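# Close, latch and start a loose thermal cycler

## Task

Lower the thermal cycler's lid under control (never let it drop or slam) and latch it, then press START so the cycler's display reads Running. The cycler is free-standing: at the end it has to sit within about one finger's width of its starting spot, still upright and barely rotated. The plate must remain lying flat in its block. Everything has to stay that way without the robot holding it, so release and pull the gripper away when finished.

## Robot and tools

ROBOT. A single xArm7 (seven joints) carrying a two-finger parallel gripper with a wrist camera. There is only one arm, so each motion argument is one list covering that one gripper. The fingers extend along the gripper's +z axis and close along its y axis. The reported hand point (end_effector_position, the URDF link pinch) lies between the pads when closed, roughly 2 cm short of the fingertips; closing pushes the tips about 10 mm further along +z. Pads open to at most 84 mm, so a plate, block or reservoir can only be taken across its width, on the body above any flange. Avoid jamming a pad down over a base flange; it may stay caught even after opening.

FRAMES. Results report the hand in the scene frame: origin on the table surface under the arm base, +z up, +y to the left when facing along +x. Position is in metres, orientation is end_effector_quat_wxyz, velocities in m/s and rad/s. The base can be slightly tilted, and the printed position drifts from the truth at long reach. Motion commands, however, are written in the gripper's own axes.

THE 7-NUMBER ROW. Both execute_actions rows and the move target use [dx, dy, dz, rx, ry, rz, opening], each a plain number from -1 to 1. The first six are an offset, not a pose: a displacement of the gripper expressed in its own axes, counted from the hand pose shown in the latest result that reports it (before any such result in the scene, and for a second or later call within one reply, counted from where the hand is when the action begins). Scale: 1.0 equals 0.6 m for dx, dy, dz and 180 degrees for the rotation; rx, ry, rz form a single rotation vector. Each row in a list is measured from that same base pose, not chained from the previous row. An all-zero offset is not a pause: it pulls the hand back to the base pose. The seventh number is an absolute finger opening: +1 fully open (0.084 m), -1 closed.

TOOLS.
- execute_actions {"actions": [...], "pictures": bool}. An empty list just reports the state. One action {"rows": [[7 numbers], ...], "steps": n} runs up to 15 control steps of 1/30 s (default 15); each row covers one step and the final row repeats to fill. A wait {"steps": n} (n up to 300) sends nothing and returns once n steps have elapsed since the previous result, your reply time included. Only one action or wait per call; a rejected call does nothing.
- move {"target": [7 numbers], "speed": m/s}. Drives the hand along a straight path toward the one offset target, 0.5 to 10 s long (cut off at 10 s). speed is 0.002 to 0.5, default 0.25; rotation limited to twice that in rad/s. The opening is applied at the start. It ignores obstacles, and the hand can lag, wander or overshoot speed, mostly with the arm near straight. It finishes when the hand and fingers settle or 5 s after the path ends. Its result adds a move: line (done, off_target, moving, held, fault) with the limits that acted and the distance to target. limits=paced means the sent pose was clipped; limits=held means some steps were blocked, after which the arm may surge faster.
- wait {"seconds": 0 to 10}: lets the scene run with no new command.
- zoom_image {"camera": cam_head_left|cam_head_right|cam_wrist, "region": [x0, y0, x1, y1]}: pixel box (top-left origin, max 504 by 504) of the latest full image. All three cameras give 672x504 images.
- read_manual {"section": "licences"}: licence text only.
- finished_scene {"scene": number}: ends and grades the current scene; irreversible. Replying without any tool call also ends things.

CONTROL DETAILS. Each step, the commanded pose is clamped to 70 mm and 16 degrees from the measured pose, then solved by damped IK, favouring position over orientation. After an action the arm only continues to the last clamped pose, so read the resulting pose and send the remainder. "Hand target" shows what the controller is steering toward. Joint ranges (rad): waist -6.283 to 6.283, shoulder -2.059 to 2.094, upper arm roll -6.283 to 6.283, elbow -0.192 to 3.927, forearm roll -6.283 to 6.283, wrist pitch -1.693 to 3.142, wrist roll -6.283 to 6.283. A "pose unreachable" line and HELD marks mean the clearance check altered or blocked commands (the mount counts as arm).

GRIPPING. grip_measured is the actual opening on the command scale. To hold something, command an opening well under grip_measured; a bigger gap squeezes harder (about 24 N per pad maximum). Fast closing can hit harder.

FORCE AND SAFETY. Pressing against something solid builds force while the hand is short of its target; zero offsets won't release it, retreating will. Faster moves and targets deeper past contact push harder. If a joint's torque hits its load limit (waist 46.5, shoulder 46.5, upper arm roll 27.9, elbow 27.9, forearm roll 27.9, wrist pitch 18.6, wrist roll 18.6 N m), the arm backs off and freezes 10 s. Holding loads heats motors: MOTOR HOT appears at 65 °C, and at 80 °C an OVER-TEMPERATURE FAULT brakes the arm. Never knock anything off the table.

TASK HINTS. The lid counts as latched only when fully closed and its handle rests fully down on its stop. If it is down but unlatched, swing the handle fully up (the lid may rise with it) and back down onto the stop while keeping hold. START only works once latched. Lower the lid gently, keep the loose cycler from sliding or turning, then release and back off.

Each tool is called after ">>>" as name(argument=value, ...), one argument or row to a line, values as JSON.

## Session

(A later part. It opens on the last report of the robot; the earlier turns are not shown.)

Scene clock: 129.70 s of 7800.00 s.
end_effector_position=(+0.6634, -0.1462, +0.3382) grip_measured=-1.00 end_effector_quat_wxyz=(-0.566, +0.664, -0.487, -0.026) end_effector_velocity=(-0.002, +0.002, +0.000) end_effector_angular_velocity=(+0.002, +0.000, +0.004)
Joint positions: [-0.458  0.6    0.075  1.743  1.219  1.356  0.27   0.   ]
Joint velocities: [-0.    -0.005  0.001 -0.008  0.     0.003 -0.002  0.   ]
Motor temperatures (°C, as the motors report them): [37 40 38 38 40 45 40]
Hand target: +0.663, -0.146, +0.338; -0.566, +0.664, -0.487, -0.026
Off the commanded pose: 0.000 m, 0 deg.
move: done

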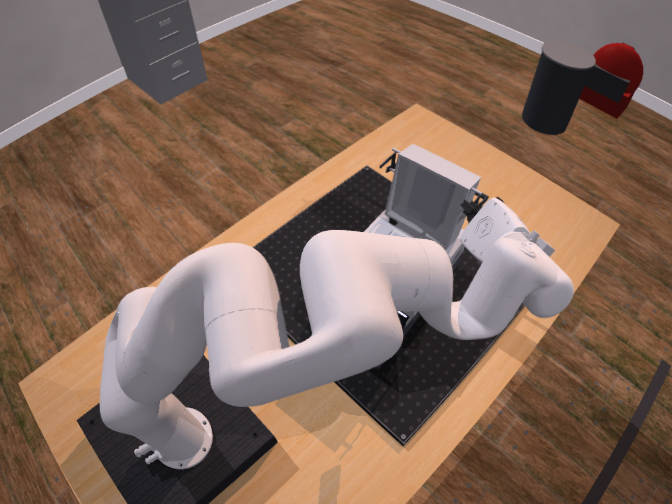

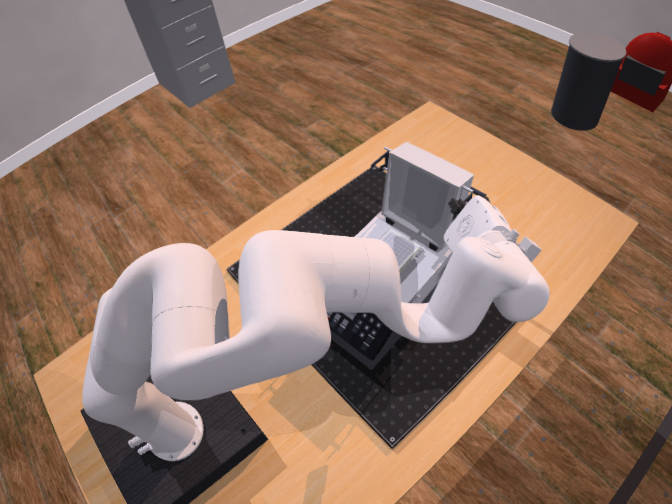

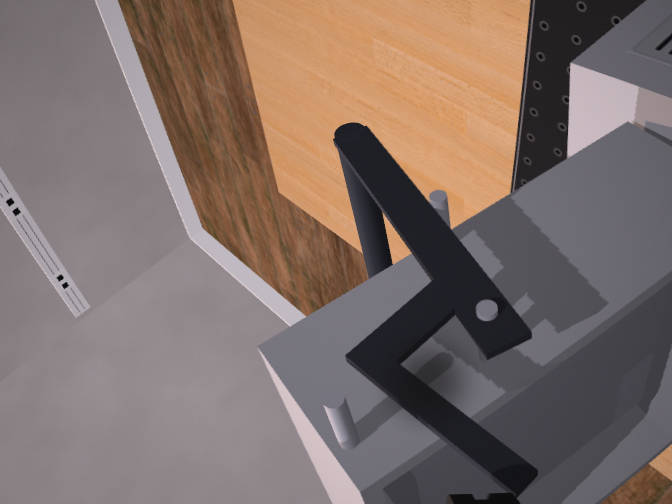

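>>> move(
  target=[0.093,-0.053,0.007,0,-0.139,0,-0.62],
  speed=0.08,
)

>>> move(
  target=[0,0,0.045,0,0,0,-0.62],
  speed=0.04,
)

Scene clock: 137.43 s of 7800.00 s.
end_effector_position=(+0.7148, -0.1809, +0.3271) grip_measured=-0.64 end_effector_quat_wxyz=(+0.673, -0.607, +0.410, +0.098) end_effector_velocity=(+0.001, -0.001, +0.003) end_effector_angular_velocity=(+0.007, -0.006, -0.006)
Joint positions: [-0.512  1.307  0.244  2.709  1.241  1.657  0.545  0.016]
Joint velocities: [-0.009  0.003  0.048  0.003 -0.035 -0.014  0.005  0.   ]
Motor temperatures (°C, as the motors report them): [37 40 38 37 40 45 40]
Hand target: +0.715, -0.181, +0.327; +0.674, -0.607, +0.410, +0.098
Off the commanded pose: 0.002 m, 11 deg.
elbow stopped short: the move would have taken joint 4 (elbow) straighter than the controller allows; a more bent joint 4 avoids this.
After step 90, 1.73 s passed at rest.
move: off_target

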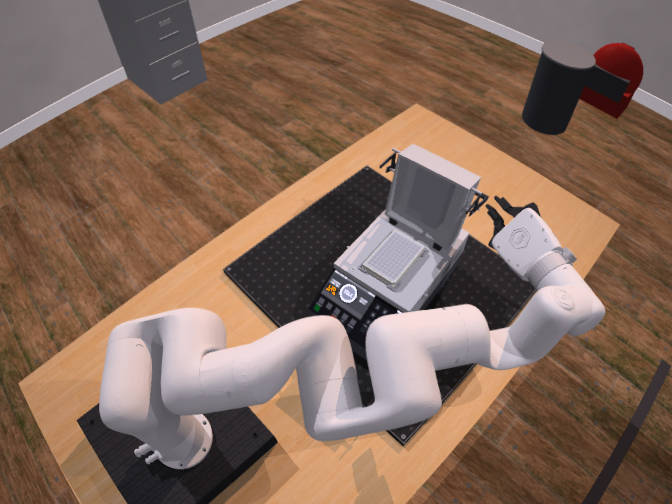

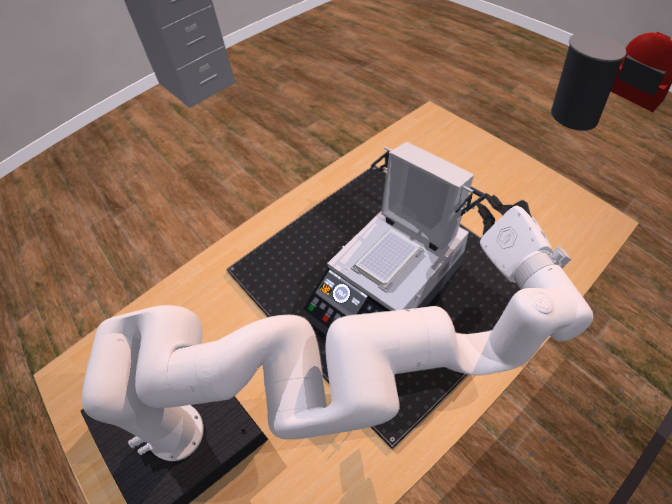

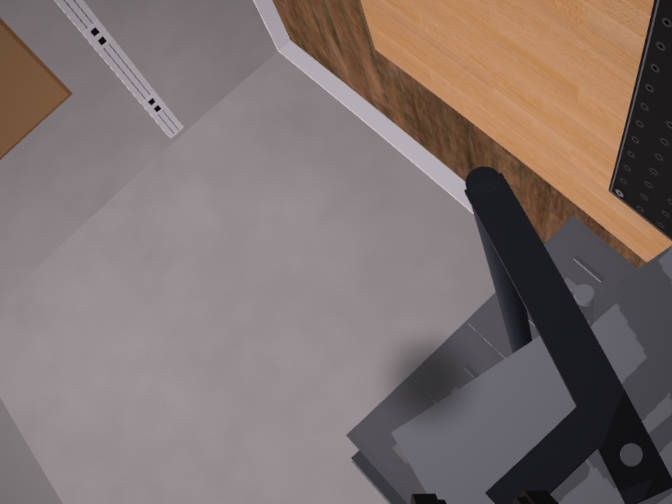

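Scene clock: 138.40 s of 7800.00 s.
end_effector_position=(+0.7264, -0.1569, +0.3250) grip_measured=-0.64 end_effector_quat_wxyz=(+0.673, -0.607, +0.410, +0.098) end_effector_velocity=(+0.000, -0.001, -0.002) end_effector_angular_velocity=(+0.002, +0.002, -0.007)
Joint positions: [-0.489  1.226  0.242  2.562  1.253  1.597  0.488  0.016]
Joint velocities: [-0.004 -0.017 -0.001 -0.034  0.004 -0.011 -0.014  0.   ]
Motor temperatures (°C, as the motors report them): [37 40 38 37 40 45 40]
Hand target: +0.727, -0.157, +0.325; +0.673, -0.607, +0.410, +0.098
Off the commanded pose: 0.000 m, 0 deg.
move: done

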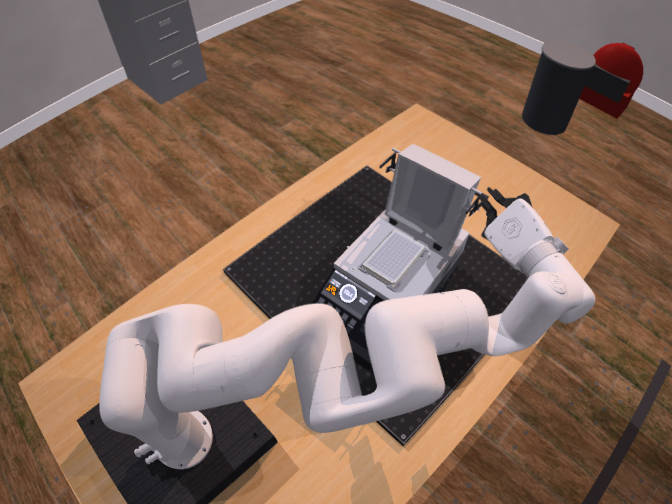

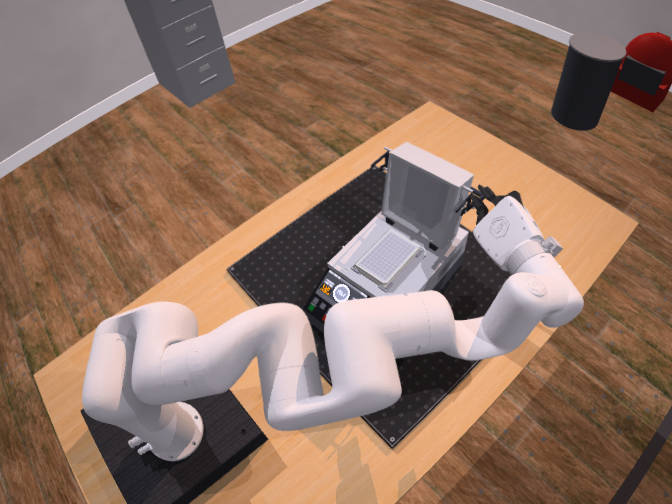

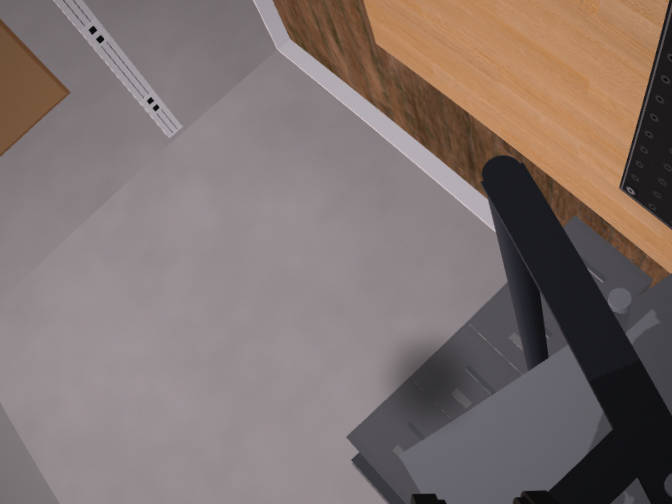

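>>> move(
  target=[-0.016,0.010,0.036,0,0,0,-0.55],
  speed=0.025,
)

>>> zoom_image(
  camera="cam_head_left",
  region=[440,160,530,240],
)

Scene clock: 141.80 s of 7800.00 s.
end_effector_position=(+0.7251, -0.1399, +0.3283) grip_measured=-0.58 end_effector_quat_wxyz=(+0.674, -0.606, +0.412, +0.093) end_effector_velocity=(-0.001, -0.004, -0.005) end_effector_angular_velocity=(+0.004, +0.007, -0.015)
Joint positions: [-0.495  1.092  0.247  2.337  1.273  1.538  0.401  0.019]
Joint velocities: [-0.013 -0.01   0.01  -0.032 -0.003 -0.016 -0.01  -0.001]
Motor temperatures (°C, as the motors report them): [37 40 38 37 40 45 40]
Hand target: +0.726, -0.132, +0.325; +0.673, -0.607, +0.410, +0.098
Off the commanded pose: 0.008 m, 1 deg.
move: off_target

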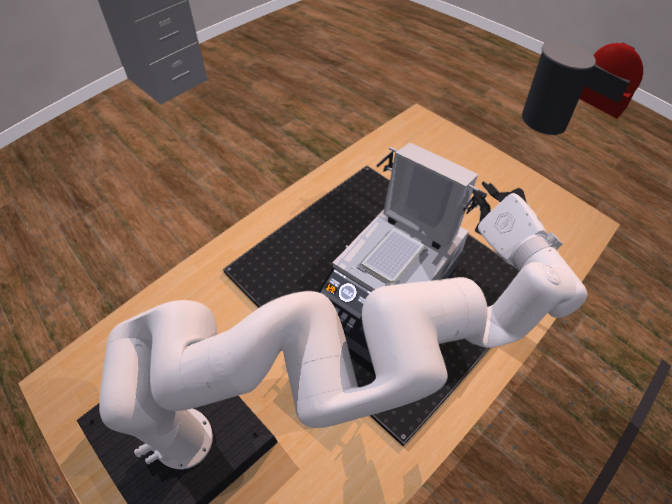

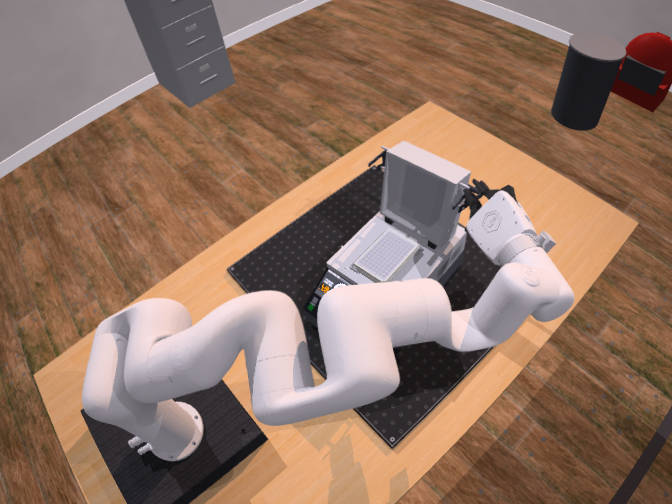

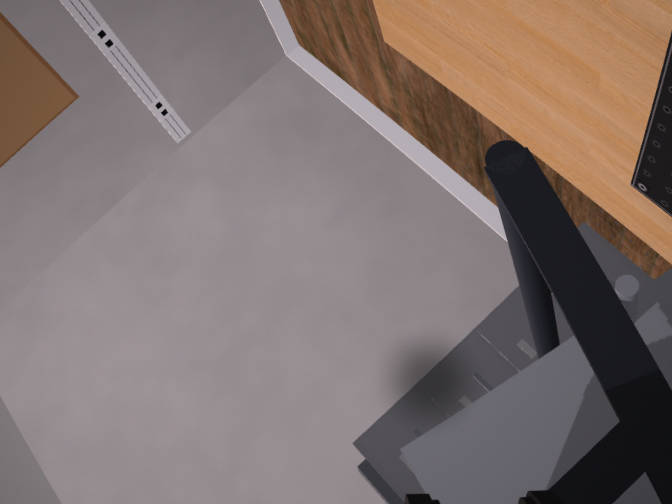

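Region (440, 160, 530, 240) of cam_head_left's 672x504 image, scaled by 5.600, with more detail than that image has.

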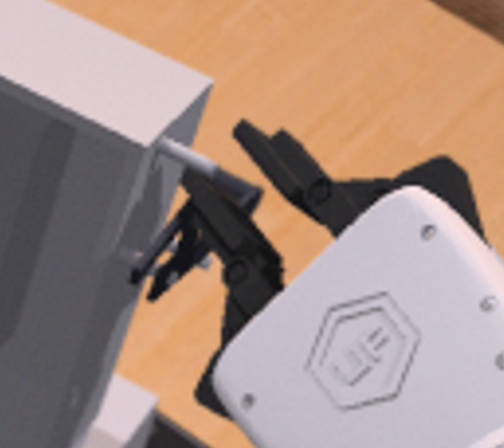

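>>> move(
  target=[0,0,-0.015,0,0,0,-0.5],
  speed=0.03,
)

>>> move(
  target=[0,0.018,0,0,0,0,-0.5],
  speed=0.03,
)

>>> zoom_image(
  camera="cam_head_left",
  region=[440,160,530,240],
)

>>> zoom_image(
  camera="cam_head_right",
  region=[430,155,520,235],
)

Scene clock: 144.03 s of 7800.00 s.
end_effector_position=(+0.7210, -0.1482, +0.3278) grip_measured=-0.53 end_effector_quat_wxyz=(+0.674, -0.606, +0.413, +0.093) end_effector_velocity=(-0.000, -0.001, +0.002) end_effector_angular_velocity=(-0.004, -0.003, +0.000)
Joint positions: [-0.51   1.098  0.25   2.346  1.265  1.551  0.406  0.021]
Joint velocities: [-0.001  0.     0.     0.006 -0.003  0.002  0.002  0.   ]
Motor temperatures (°C, as the motors report them): [38 40 38 37 40 45 40]
Hand target: +0.721, -0.148, +0.329; +0.674, -0.606, +0.412, +0.093
Off the commanded pose: 0.001 m, 0 deg.
move: done

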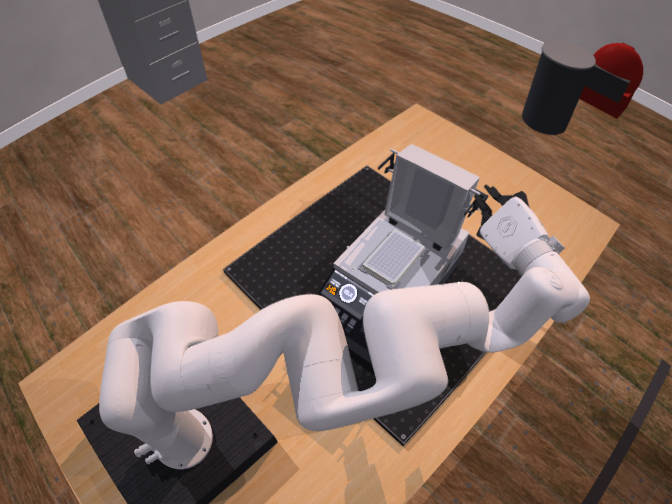

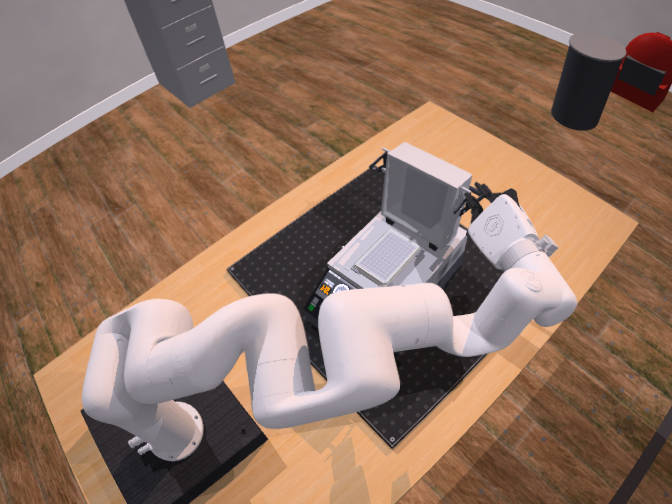

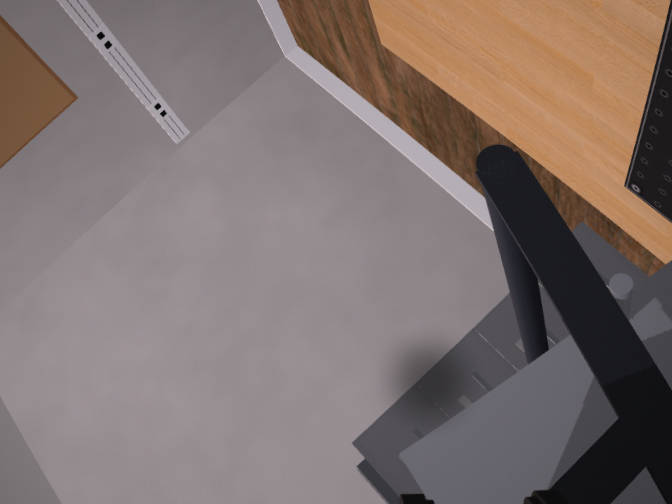

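Scene clock: 144.73 s of 7800.00 s.
end_effector_position=(+0.7154, -0.1488, +0.3263) grip_measured=-0.53 end_effector_quat_wxyz=(+0.677, -0.604, +0.411, +0.088) end_effector_velocity=(+0.000, -0.001, -0.002) end_effector_angular_velocity=(+0.004, -0.004, -0.007)
Joint positions: [-0.524  1.057  0.248  2.268  1.28   1.543  0.361  0.021]
Joint velocities: [ 0.005 -0.006 -0.018 -0.015  0.023  0.    -0.014 -0.   ]
Motor temperatures (°C, as the motors report them): [38 40 38 37 40 45 40]
Hand target: +0.714, -0.146, +0.320; +0.674, -0.606, +0.413, +0.093
Off the commanded pose: 0.007 m, 1 deg.
move: off_target

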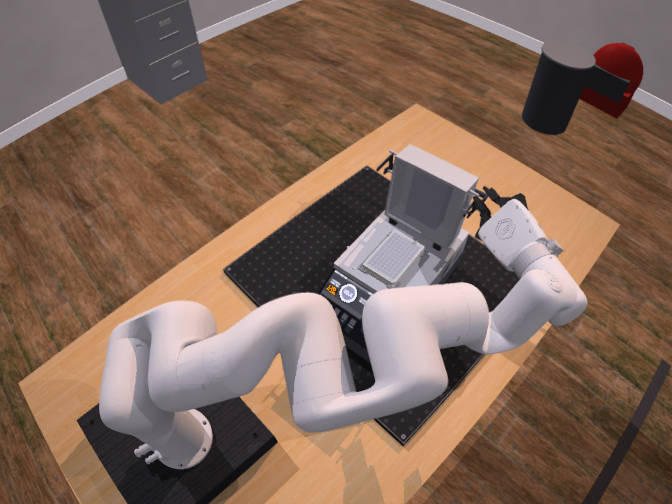

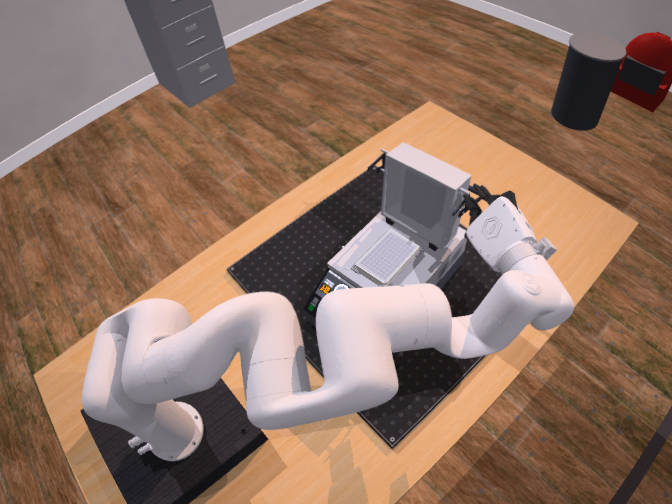

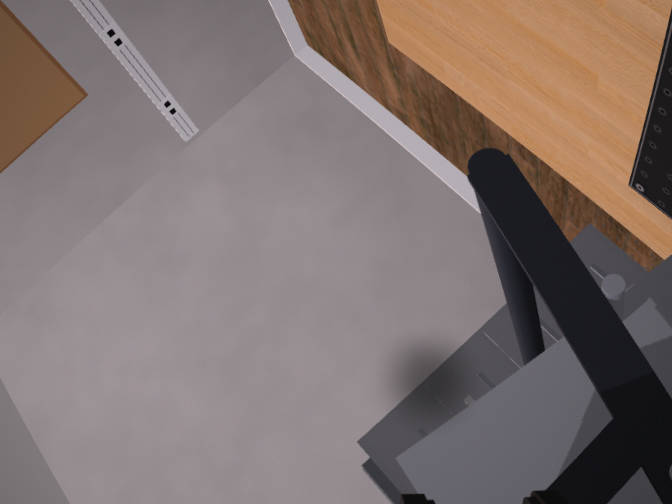

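Region (440, 160, 530, 240) of cam_head_left's 672x504 image, scaled by 5.600, with more detail than that image has.

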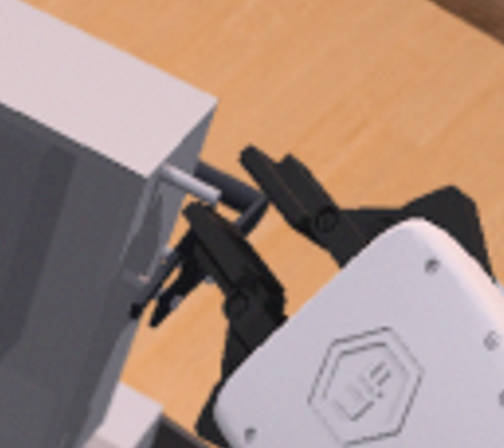

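Region (430, 155, 520, 235) of cam_head_right's 672x504 image, scaled by 5.600, with more detail than that image has.

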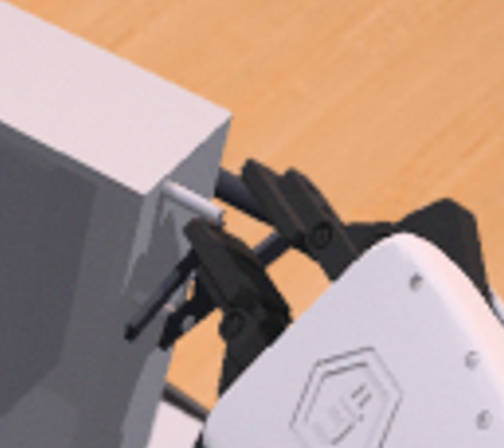

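>>> move(
  target=[-0.022,-0.003,0,0,0,0,-0.5],
  speed=0.03,
)

>>> zoom_image(
  camera="cam_head_left",
  region=[440,160,530,240],
)

Scene clock: 147.43 s of 7800.00 s.
end_effector_position=(+0.7079, -0.1440, +0.3355) grip_measured=-0.52 end_effector_quat_wxyz=(+0.677, -0.604, +0.411, +0.089) end_effector_velocity=(+0.000, -0.000, +0.001) end_effector_angular_velocity=(-0.001, +0.000, -0.003)
Joint positions: [-0.535  0.992  0.251  2.18   1.287  1.537  0.341  0.021]
Joint velocities: [-0.001 -0.005  0.    -0.006  0.001 -0.004 -0.001  0.   ]
Motor temperatures (°C, as the motors report them): [38 40 38 37 40 45 40]
Hand target: +0.708, -0.144, +0.336; +0.677, -0.604, +0.411, +0.088
Off the commanded pose: 0.001 m, 0 deg.
move: done

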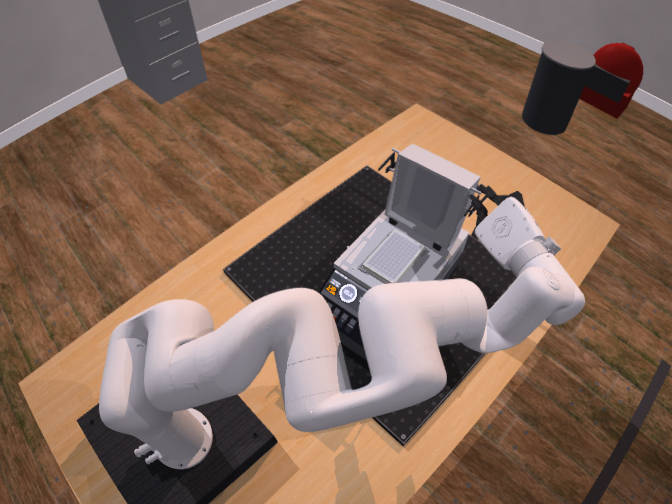

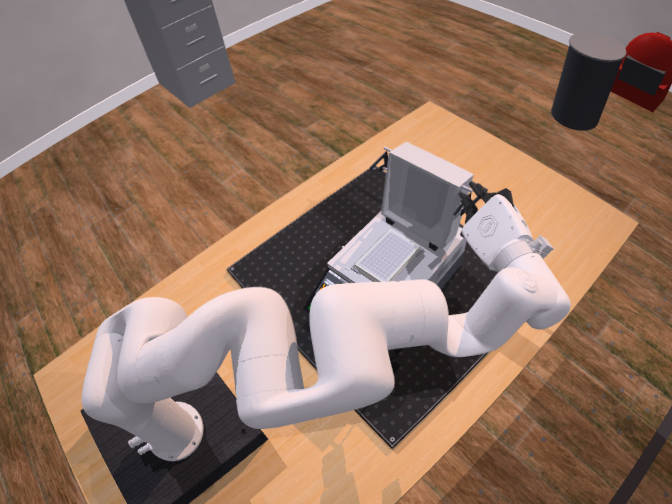

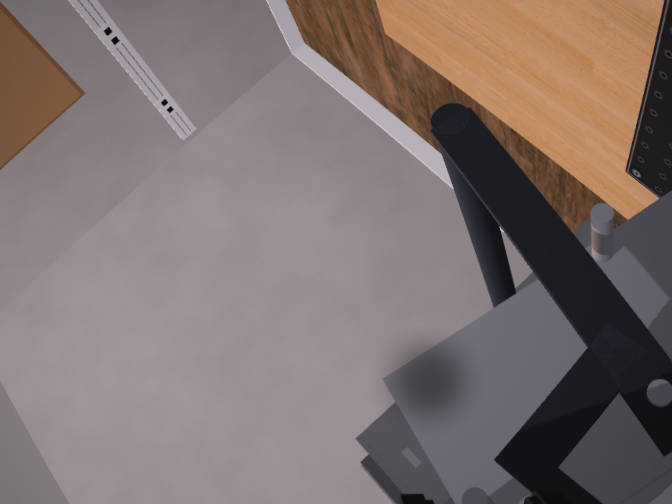

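Region (440, 160, 530, 240) of cam_head_left's 672x504 image, scaled by 5.600, with more detail than that image has.

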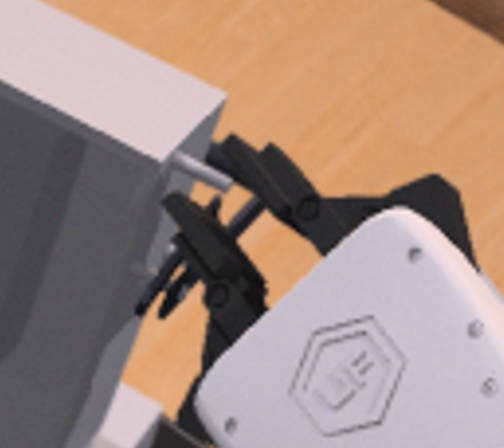

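>>> move(
  target=[0,0,-0.067,0,0,0,-0.5],
  speed=0.1,
)

>>> move(
  target=[0.19,0.055,0.043,0,0.1,0,-1],
  speed=0.12,
)

>>> zoom_image(
  camera="cam_head_left",
  region=[420,150,560,270],
)

Scene clock: 153.67 s of 7800.00 s.
end_effector_position=(+0.6901, -0.1792, +0.3383) grip_measured=-0.52 end_effector_quat_wxyz=(+0.677, -0.604, +0.411, +0.089) end_effector_velocity=(-0.000, -0.001, +0.002) end_effector_angular_velocity=(-0.001, -0.003, +0.001)
Joint positions: [-0.587  1.019  0.239  2.234  1.271  1.607  0.361  0.021]
Joint velocities: [-0.001  0.001  0.001  0.007 -0.     0.003  0.003 -0.   ]
Motor temperatures (°C, as the motors report them): [38 40 38 36 40 45 40]
Hand target: +0.690, -0.180, +0.338; +0.677, -0.604, +0.411, +0.089
Off the commanded pose: 0.001 m, 0 deg.
After step 90, 2.43 s passed at rest.
move: done

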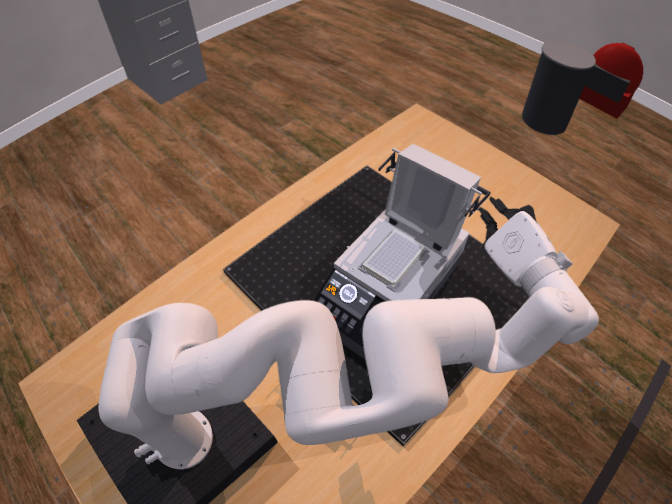

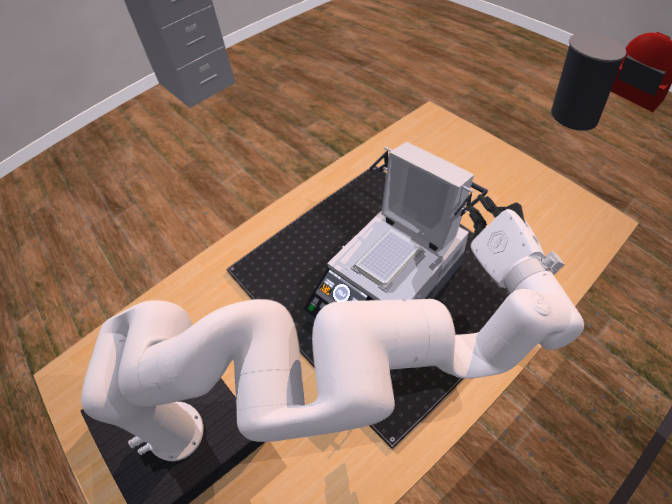

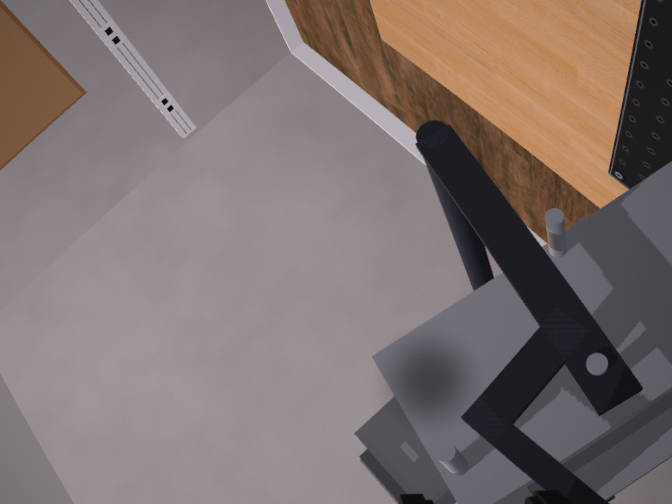

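Scene clock: 155.40 s of 7800.00 s.
end_effector_position=(+0.7545, -0.1907, +0.2362) grip_measured=-1.00 end_effector_quat_wxyz=(+0.604, -0.611, +0.512, -0.006) end_effector_velocity=(+0.001, +0.001, -0.002) end_effector_angular_velocity=(-0.001, +0.003, +0.000)
Joint positions: [-0.46   1.098  0.161  2.242  1.261  1.239  0.3    0.   ]
Joint velocities: [ 0.003  0.004 -0.001  0.003 -0.001 -0.002  0.001  0.   ]
Motor temperatures (°C, as the motors report them): [38 40 38 37 40 45 40]
Hand target: +0.755, -0.190, +0.236; +0.604, -0.611, +0.512, -0.006
Off the commanded pose: 0.001 m, 0 deg.
move: done

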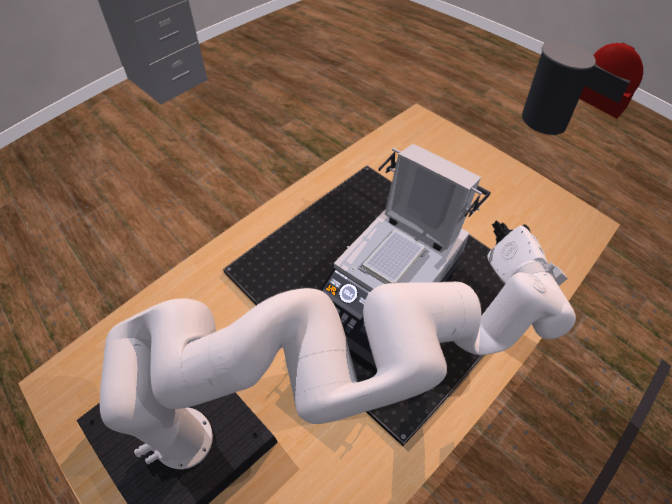

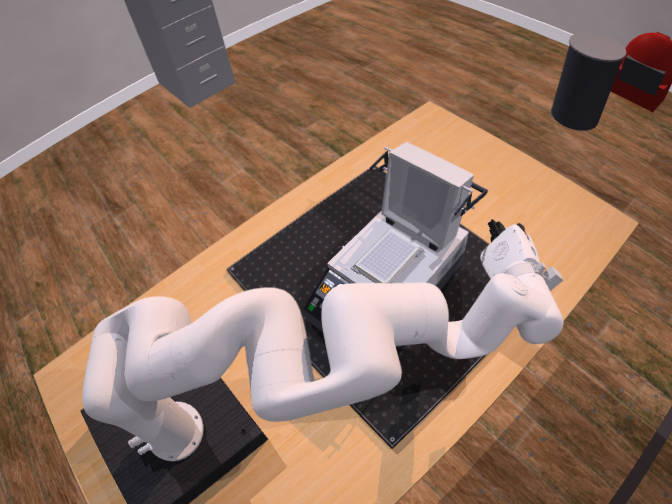

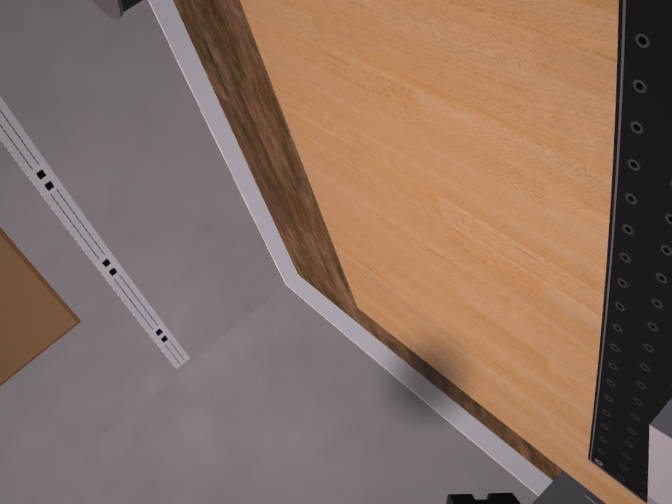

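Region (420, 150, 560, 270) of cam_head_left's 672x504 image, scaled by 3.600, with more detail than that image has; it fills the top 432 rows of this view, and the rest is white.

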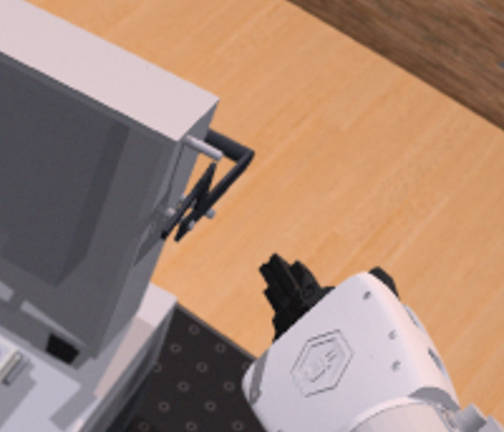

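>>> move(
  target=[-0.03,-0.005,0.097,0,0,0,-1],
  speed=0.06,
)

>>> move(
  target=[-0.039,-0.048,-0.024,0,0,0,-1],
  speed=0.03,
)

>>> zoom_image(
  camera="cam_head_left",
  region=[420,150,560,270],
)

Scene clock: 158.83 s of 7800.00 s.
end_effector_position=(+0.7838, -0.1380, +0.2335) grip_measured=-1.00 end_effector_quat_wxyz=(+0.604, -0.611, +0.512, -0.006) end_effector_velocity=(+0.001, -0.004, -0.000) end_effector_angular_velocity=(-0.005, +0.000, -0.009)
Joint positions: [-0.371  1.111  0.179  2.254  1.279  1.145  0.315  0.   ]
Joint velocities: [-0.001  0.002 -0.003  0.006  0.    -0.005  0.002  0.   ]
Motor temperatures (°C, as the motors report them): [38 40 38 37 40 45 40]
Hand target: +0.784, -0.137, +0.234; +0.604, -0.611, +0.512, -0.006
Off the commanded pose: 0.001 m, 0 deg.
move: done

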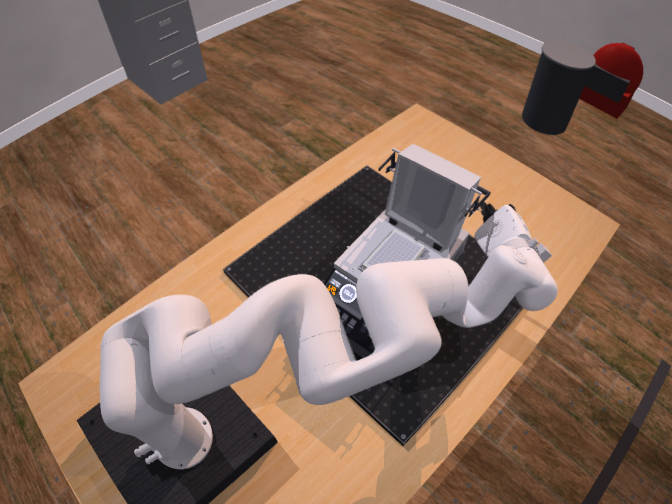

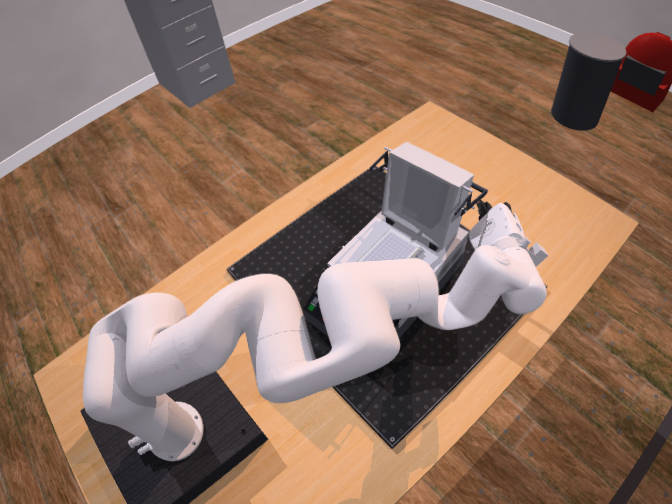

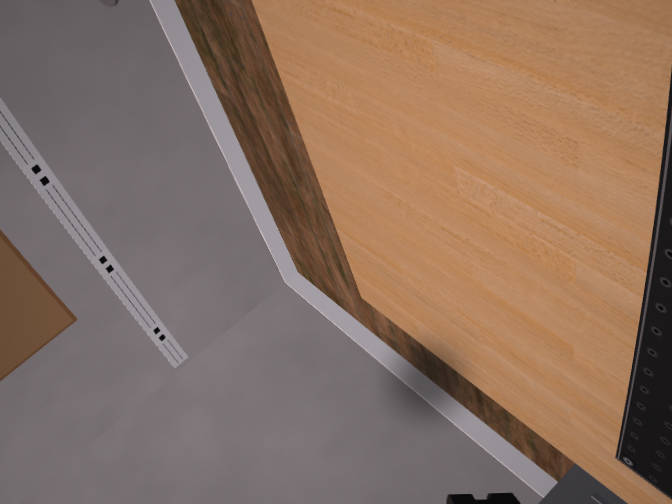

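Scene clock: 160.47 s of 7800.00 s.
end_effector_position=(+0.7816, -0.1409, +0.2731) grip_measured=-1.00 end_effector_quat_wxyz=(+0.604, -0.611, +0.512, -0.006) end_effector_velocity=(+0.000, -0.001, +0.001) end_effector_angular_velocity=(+0.000, +0.001, -0.002)
Joint positions: [-0.377  1.044  0.173  2.236  1.269  1.162  0.366  0.   ]
Joint velocities: [-0.    -0.002 -0.001 -0.     0.001 -0.001  0.002  0.   ]
Motor temperatures (°C, as the motors report them): [37 40 38 37 40 45 40]
Hand target: +0.782, -0.141, +0.273; +0.604, -0.611, +0.512, -0.006
Off the commanded pose: 0.000 m, 0 deg.
move: done

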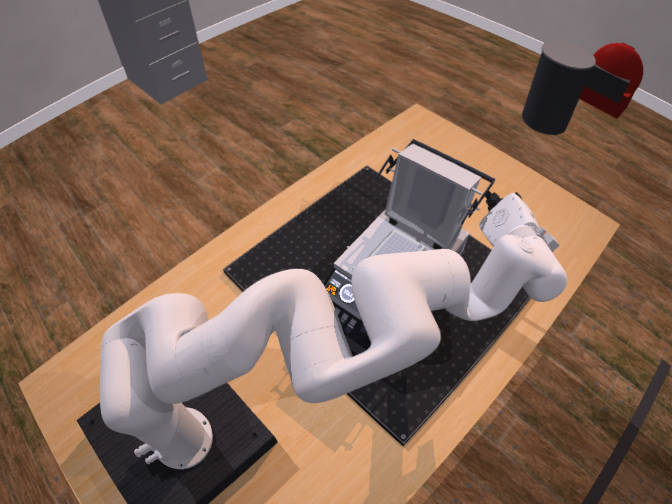

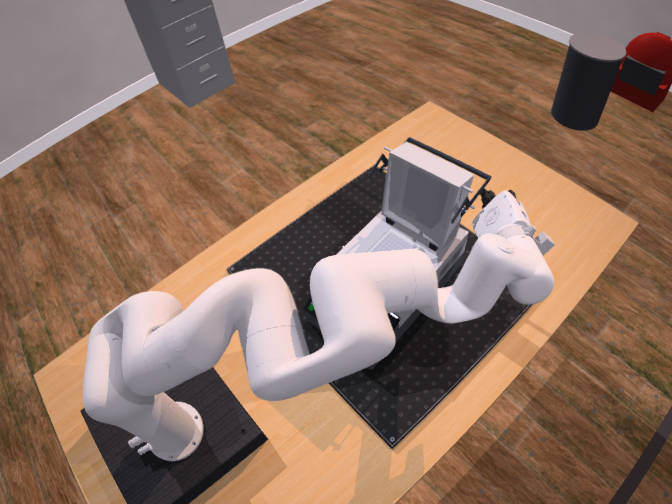

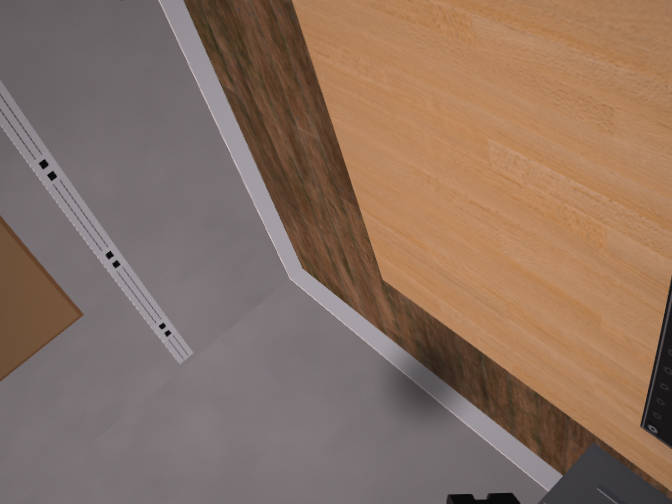

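Region (420, 150, 560, 270) of cam_head_left's 672x504 image, scaled by 3.600, with more detail than that image has; it fills the top 432 rows of this view, and the rest is white.

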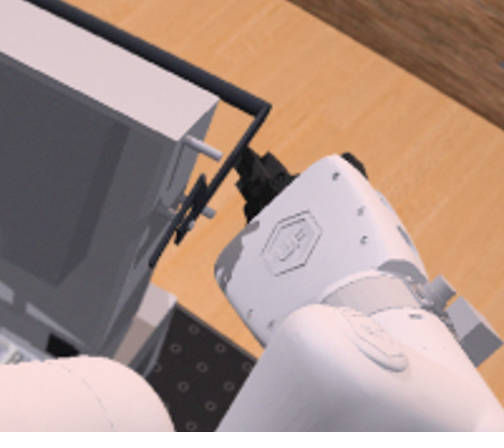

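>>> execute_actions(
  actions=[],
)

Scene clock: 166.30 s of 7800.00 s.
end_effector_position=(+0.7816, -0.1410, +0.2732) grip_measured=-1.00 end_effector_quat_wxyz=(+0.604, -0.611, +0.512, -0.006) end_effector_velocity=(-0.000, -0.001, -0.001) end_effector_angular_velocity=(-0.001, +0.002, -0.001)
Joint positions: [-0.377  1.044  0.173  2.236  1.269  1.162  0.366  0.   ]
Joint velocities: [-0.    -0.    -0.    -0.001 -0.001 -0.002  0.     0.   ]
Motor temperatures (°C, as the motors report them): [37 40 38 37 40 45 40]
Hand target: +0.782, -0.141, +0.273; +0.604, -0.611, +0.512, -0.006
Off the commanded pose: 0.000 m, 0 deg.
Steps of this call (steps 1 to 90: nothing new was sent; then 2.83 s passed at rest). Readings (end_effector_position):
1: (+0.7816, -0.1409, +0.2731)
2: (+0.7816, -0.1409, +0.2731)
4: (+0.7816, -0.1409, +0.2731)
8: (+0.7816, -0.1409, +0.2731)
90: the state above

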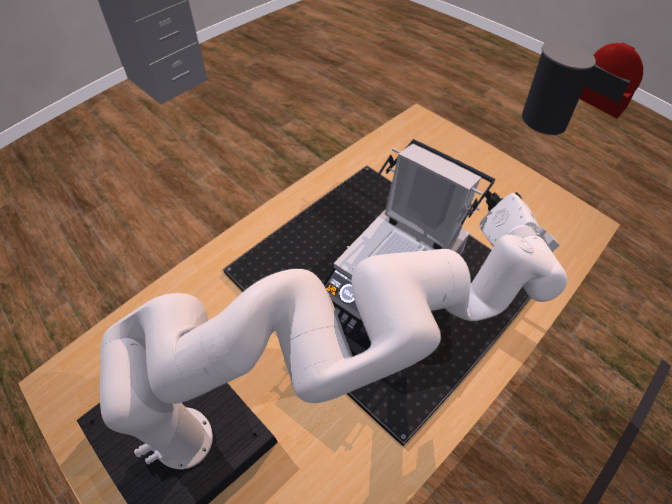

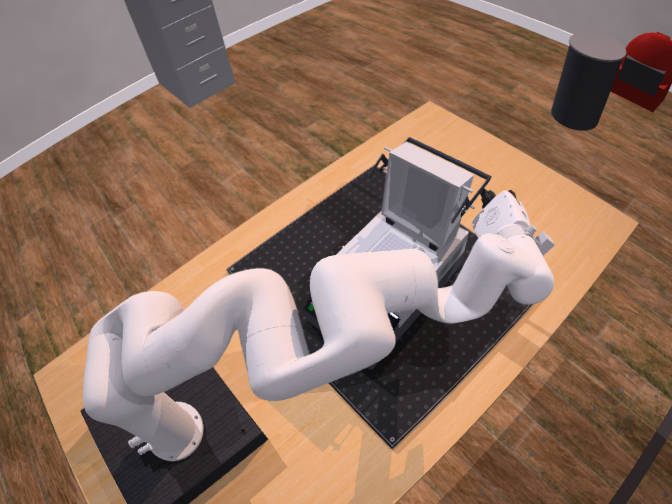

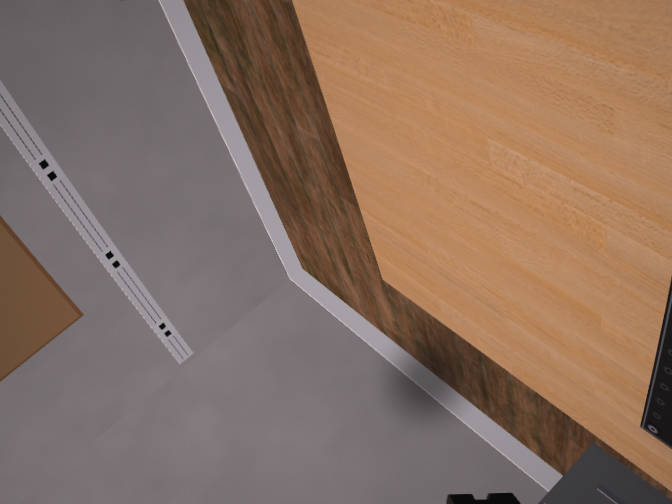

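>>> move(
  target=[-0.0425,-0.037,-0.028,0,0,0,-1],
  speed=0.03,
)

>>> zoom_image(
  camera="cam_head_left",
  region=[370,110,550,260],
)

Scene clock: 168.80 s of 7800.00 s.
end_effector_position=(+0.7729, -0.1430, +0.3098) grip_measured=-1.00 end_effector_quat_wxyz=(+0.604, -0.611, +0.512, -0.007) end_effector_velocity=(-0.000, +0.001, +0.001) end_effector_angular_velocity=(+0.003, +0.002, -0.000)
Joint positions: [-0.39   0.955  0.17   2.177  1.267  1.176  0.395  0.   ]
Joint velocities: [ 0.    -0.003  0.001 -0.005  0.001 -0.001  0.002  0.   ]
Motor temperatures (°C, as the motors report them): [37 40 38 37 40 45 40]
Hand target: +0.773, -0.143, +0.310; +0.604, -0.611, +0.512, -0.006
Off the commanded pose: 0.000 m, 0 deg.
move: done

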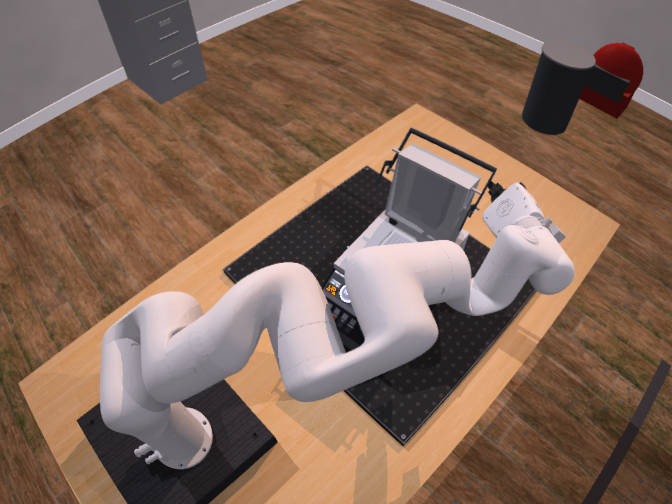

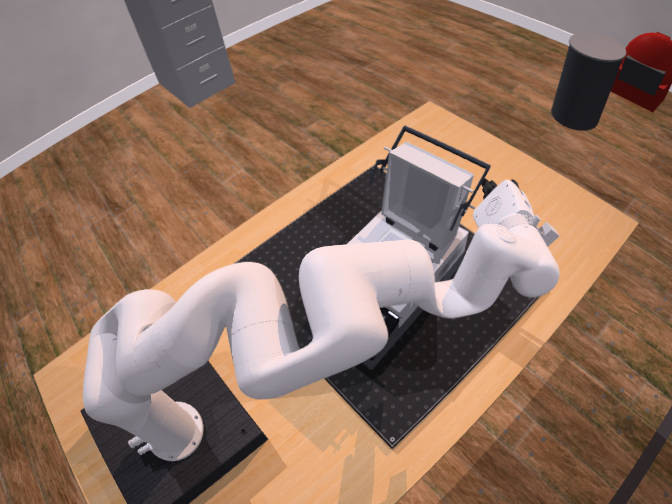

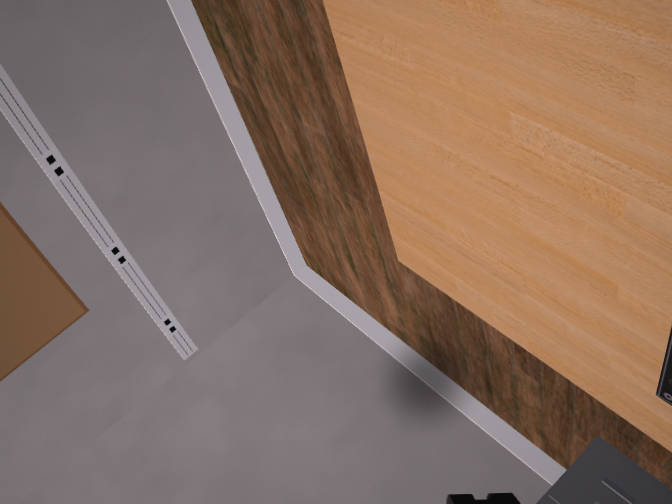

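Region (370, 110, 550, 260) of cam_head_left's 672x504 image, scaled by 2.800, with more detail than that image has.

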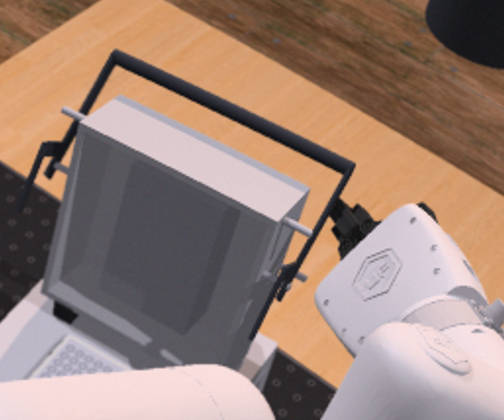

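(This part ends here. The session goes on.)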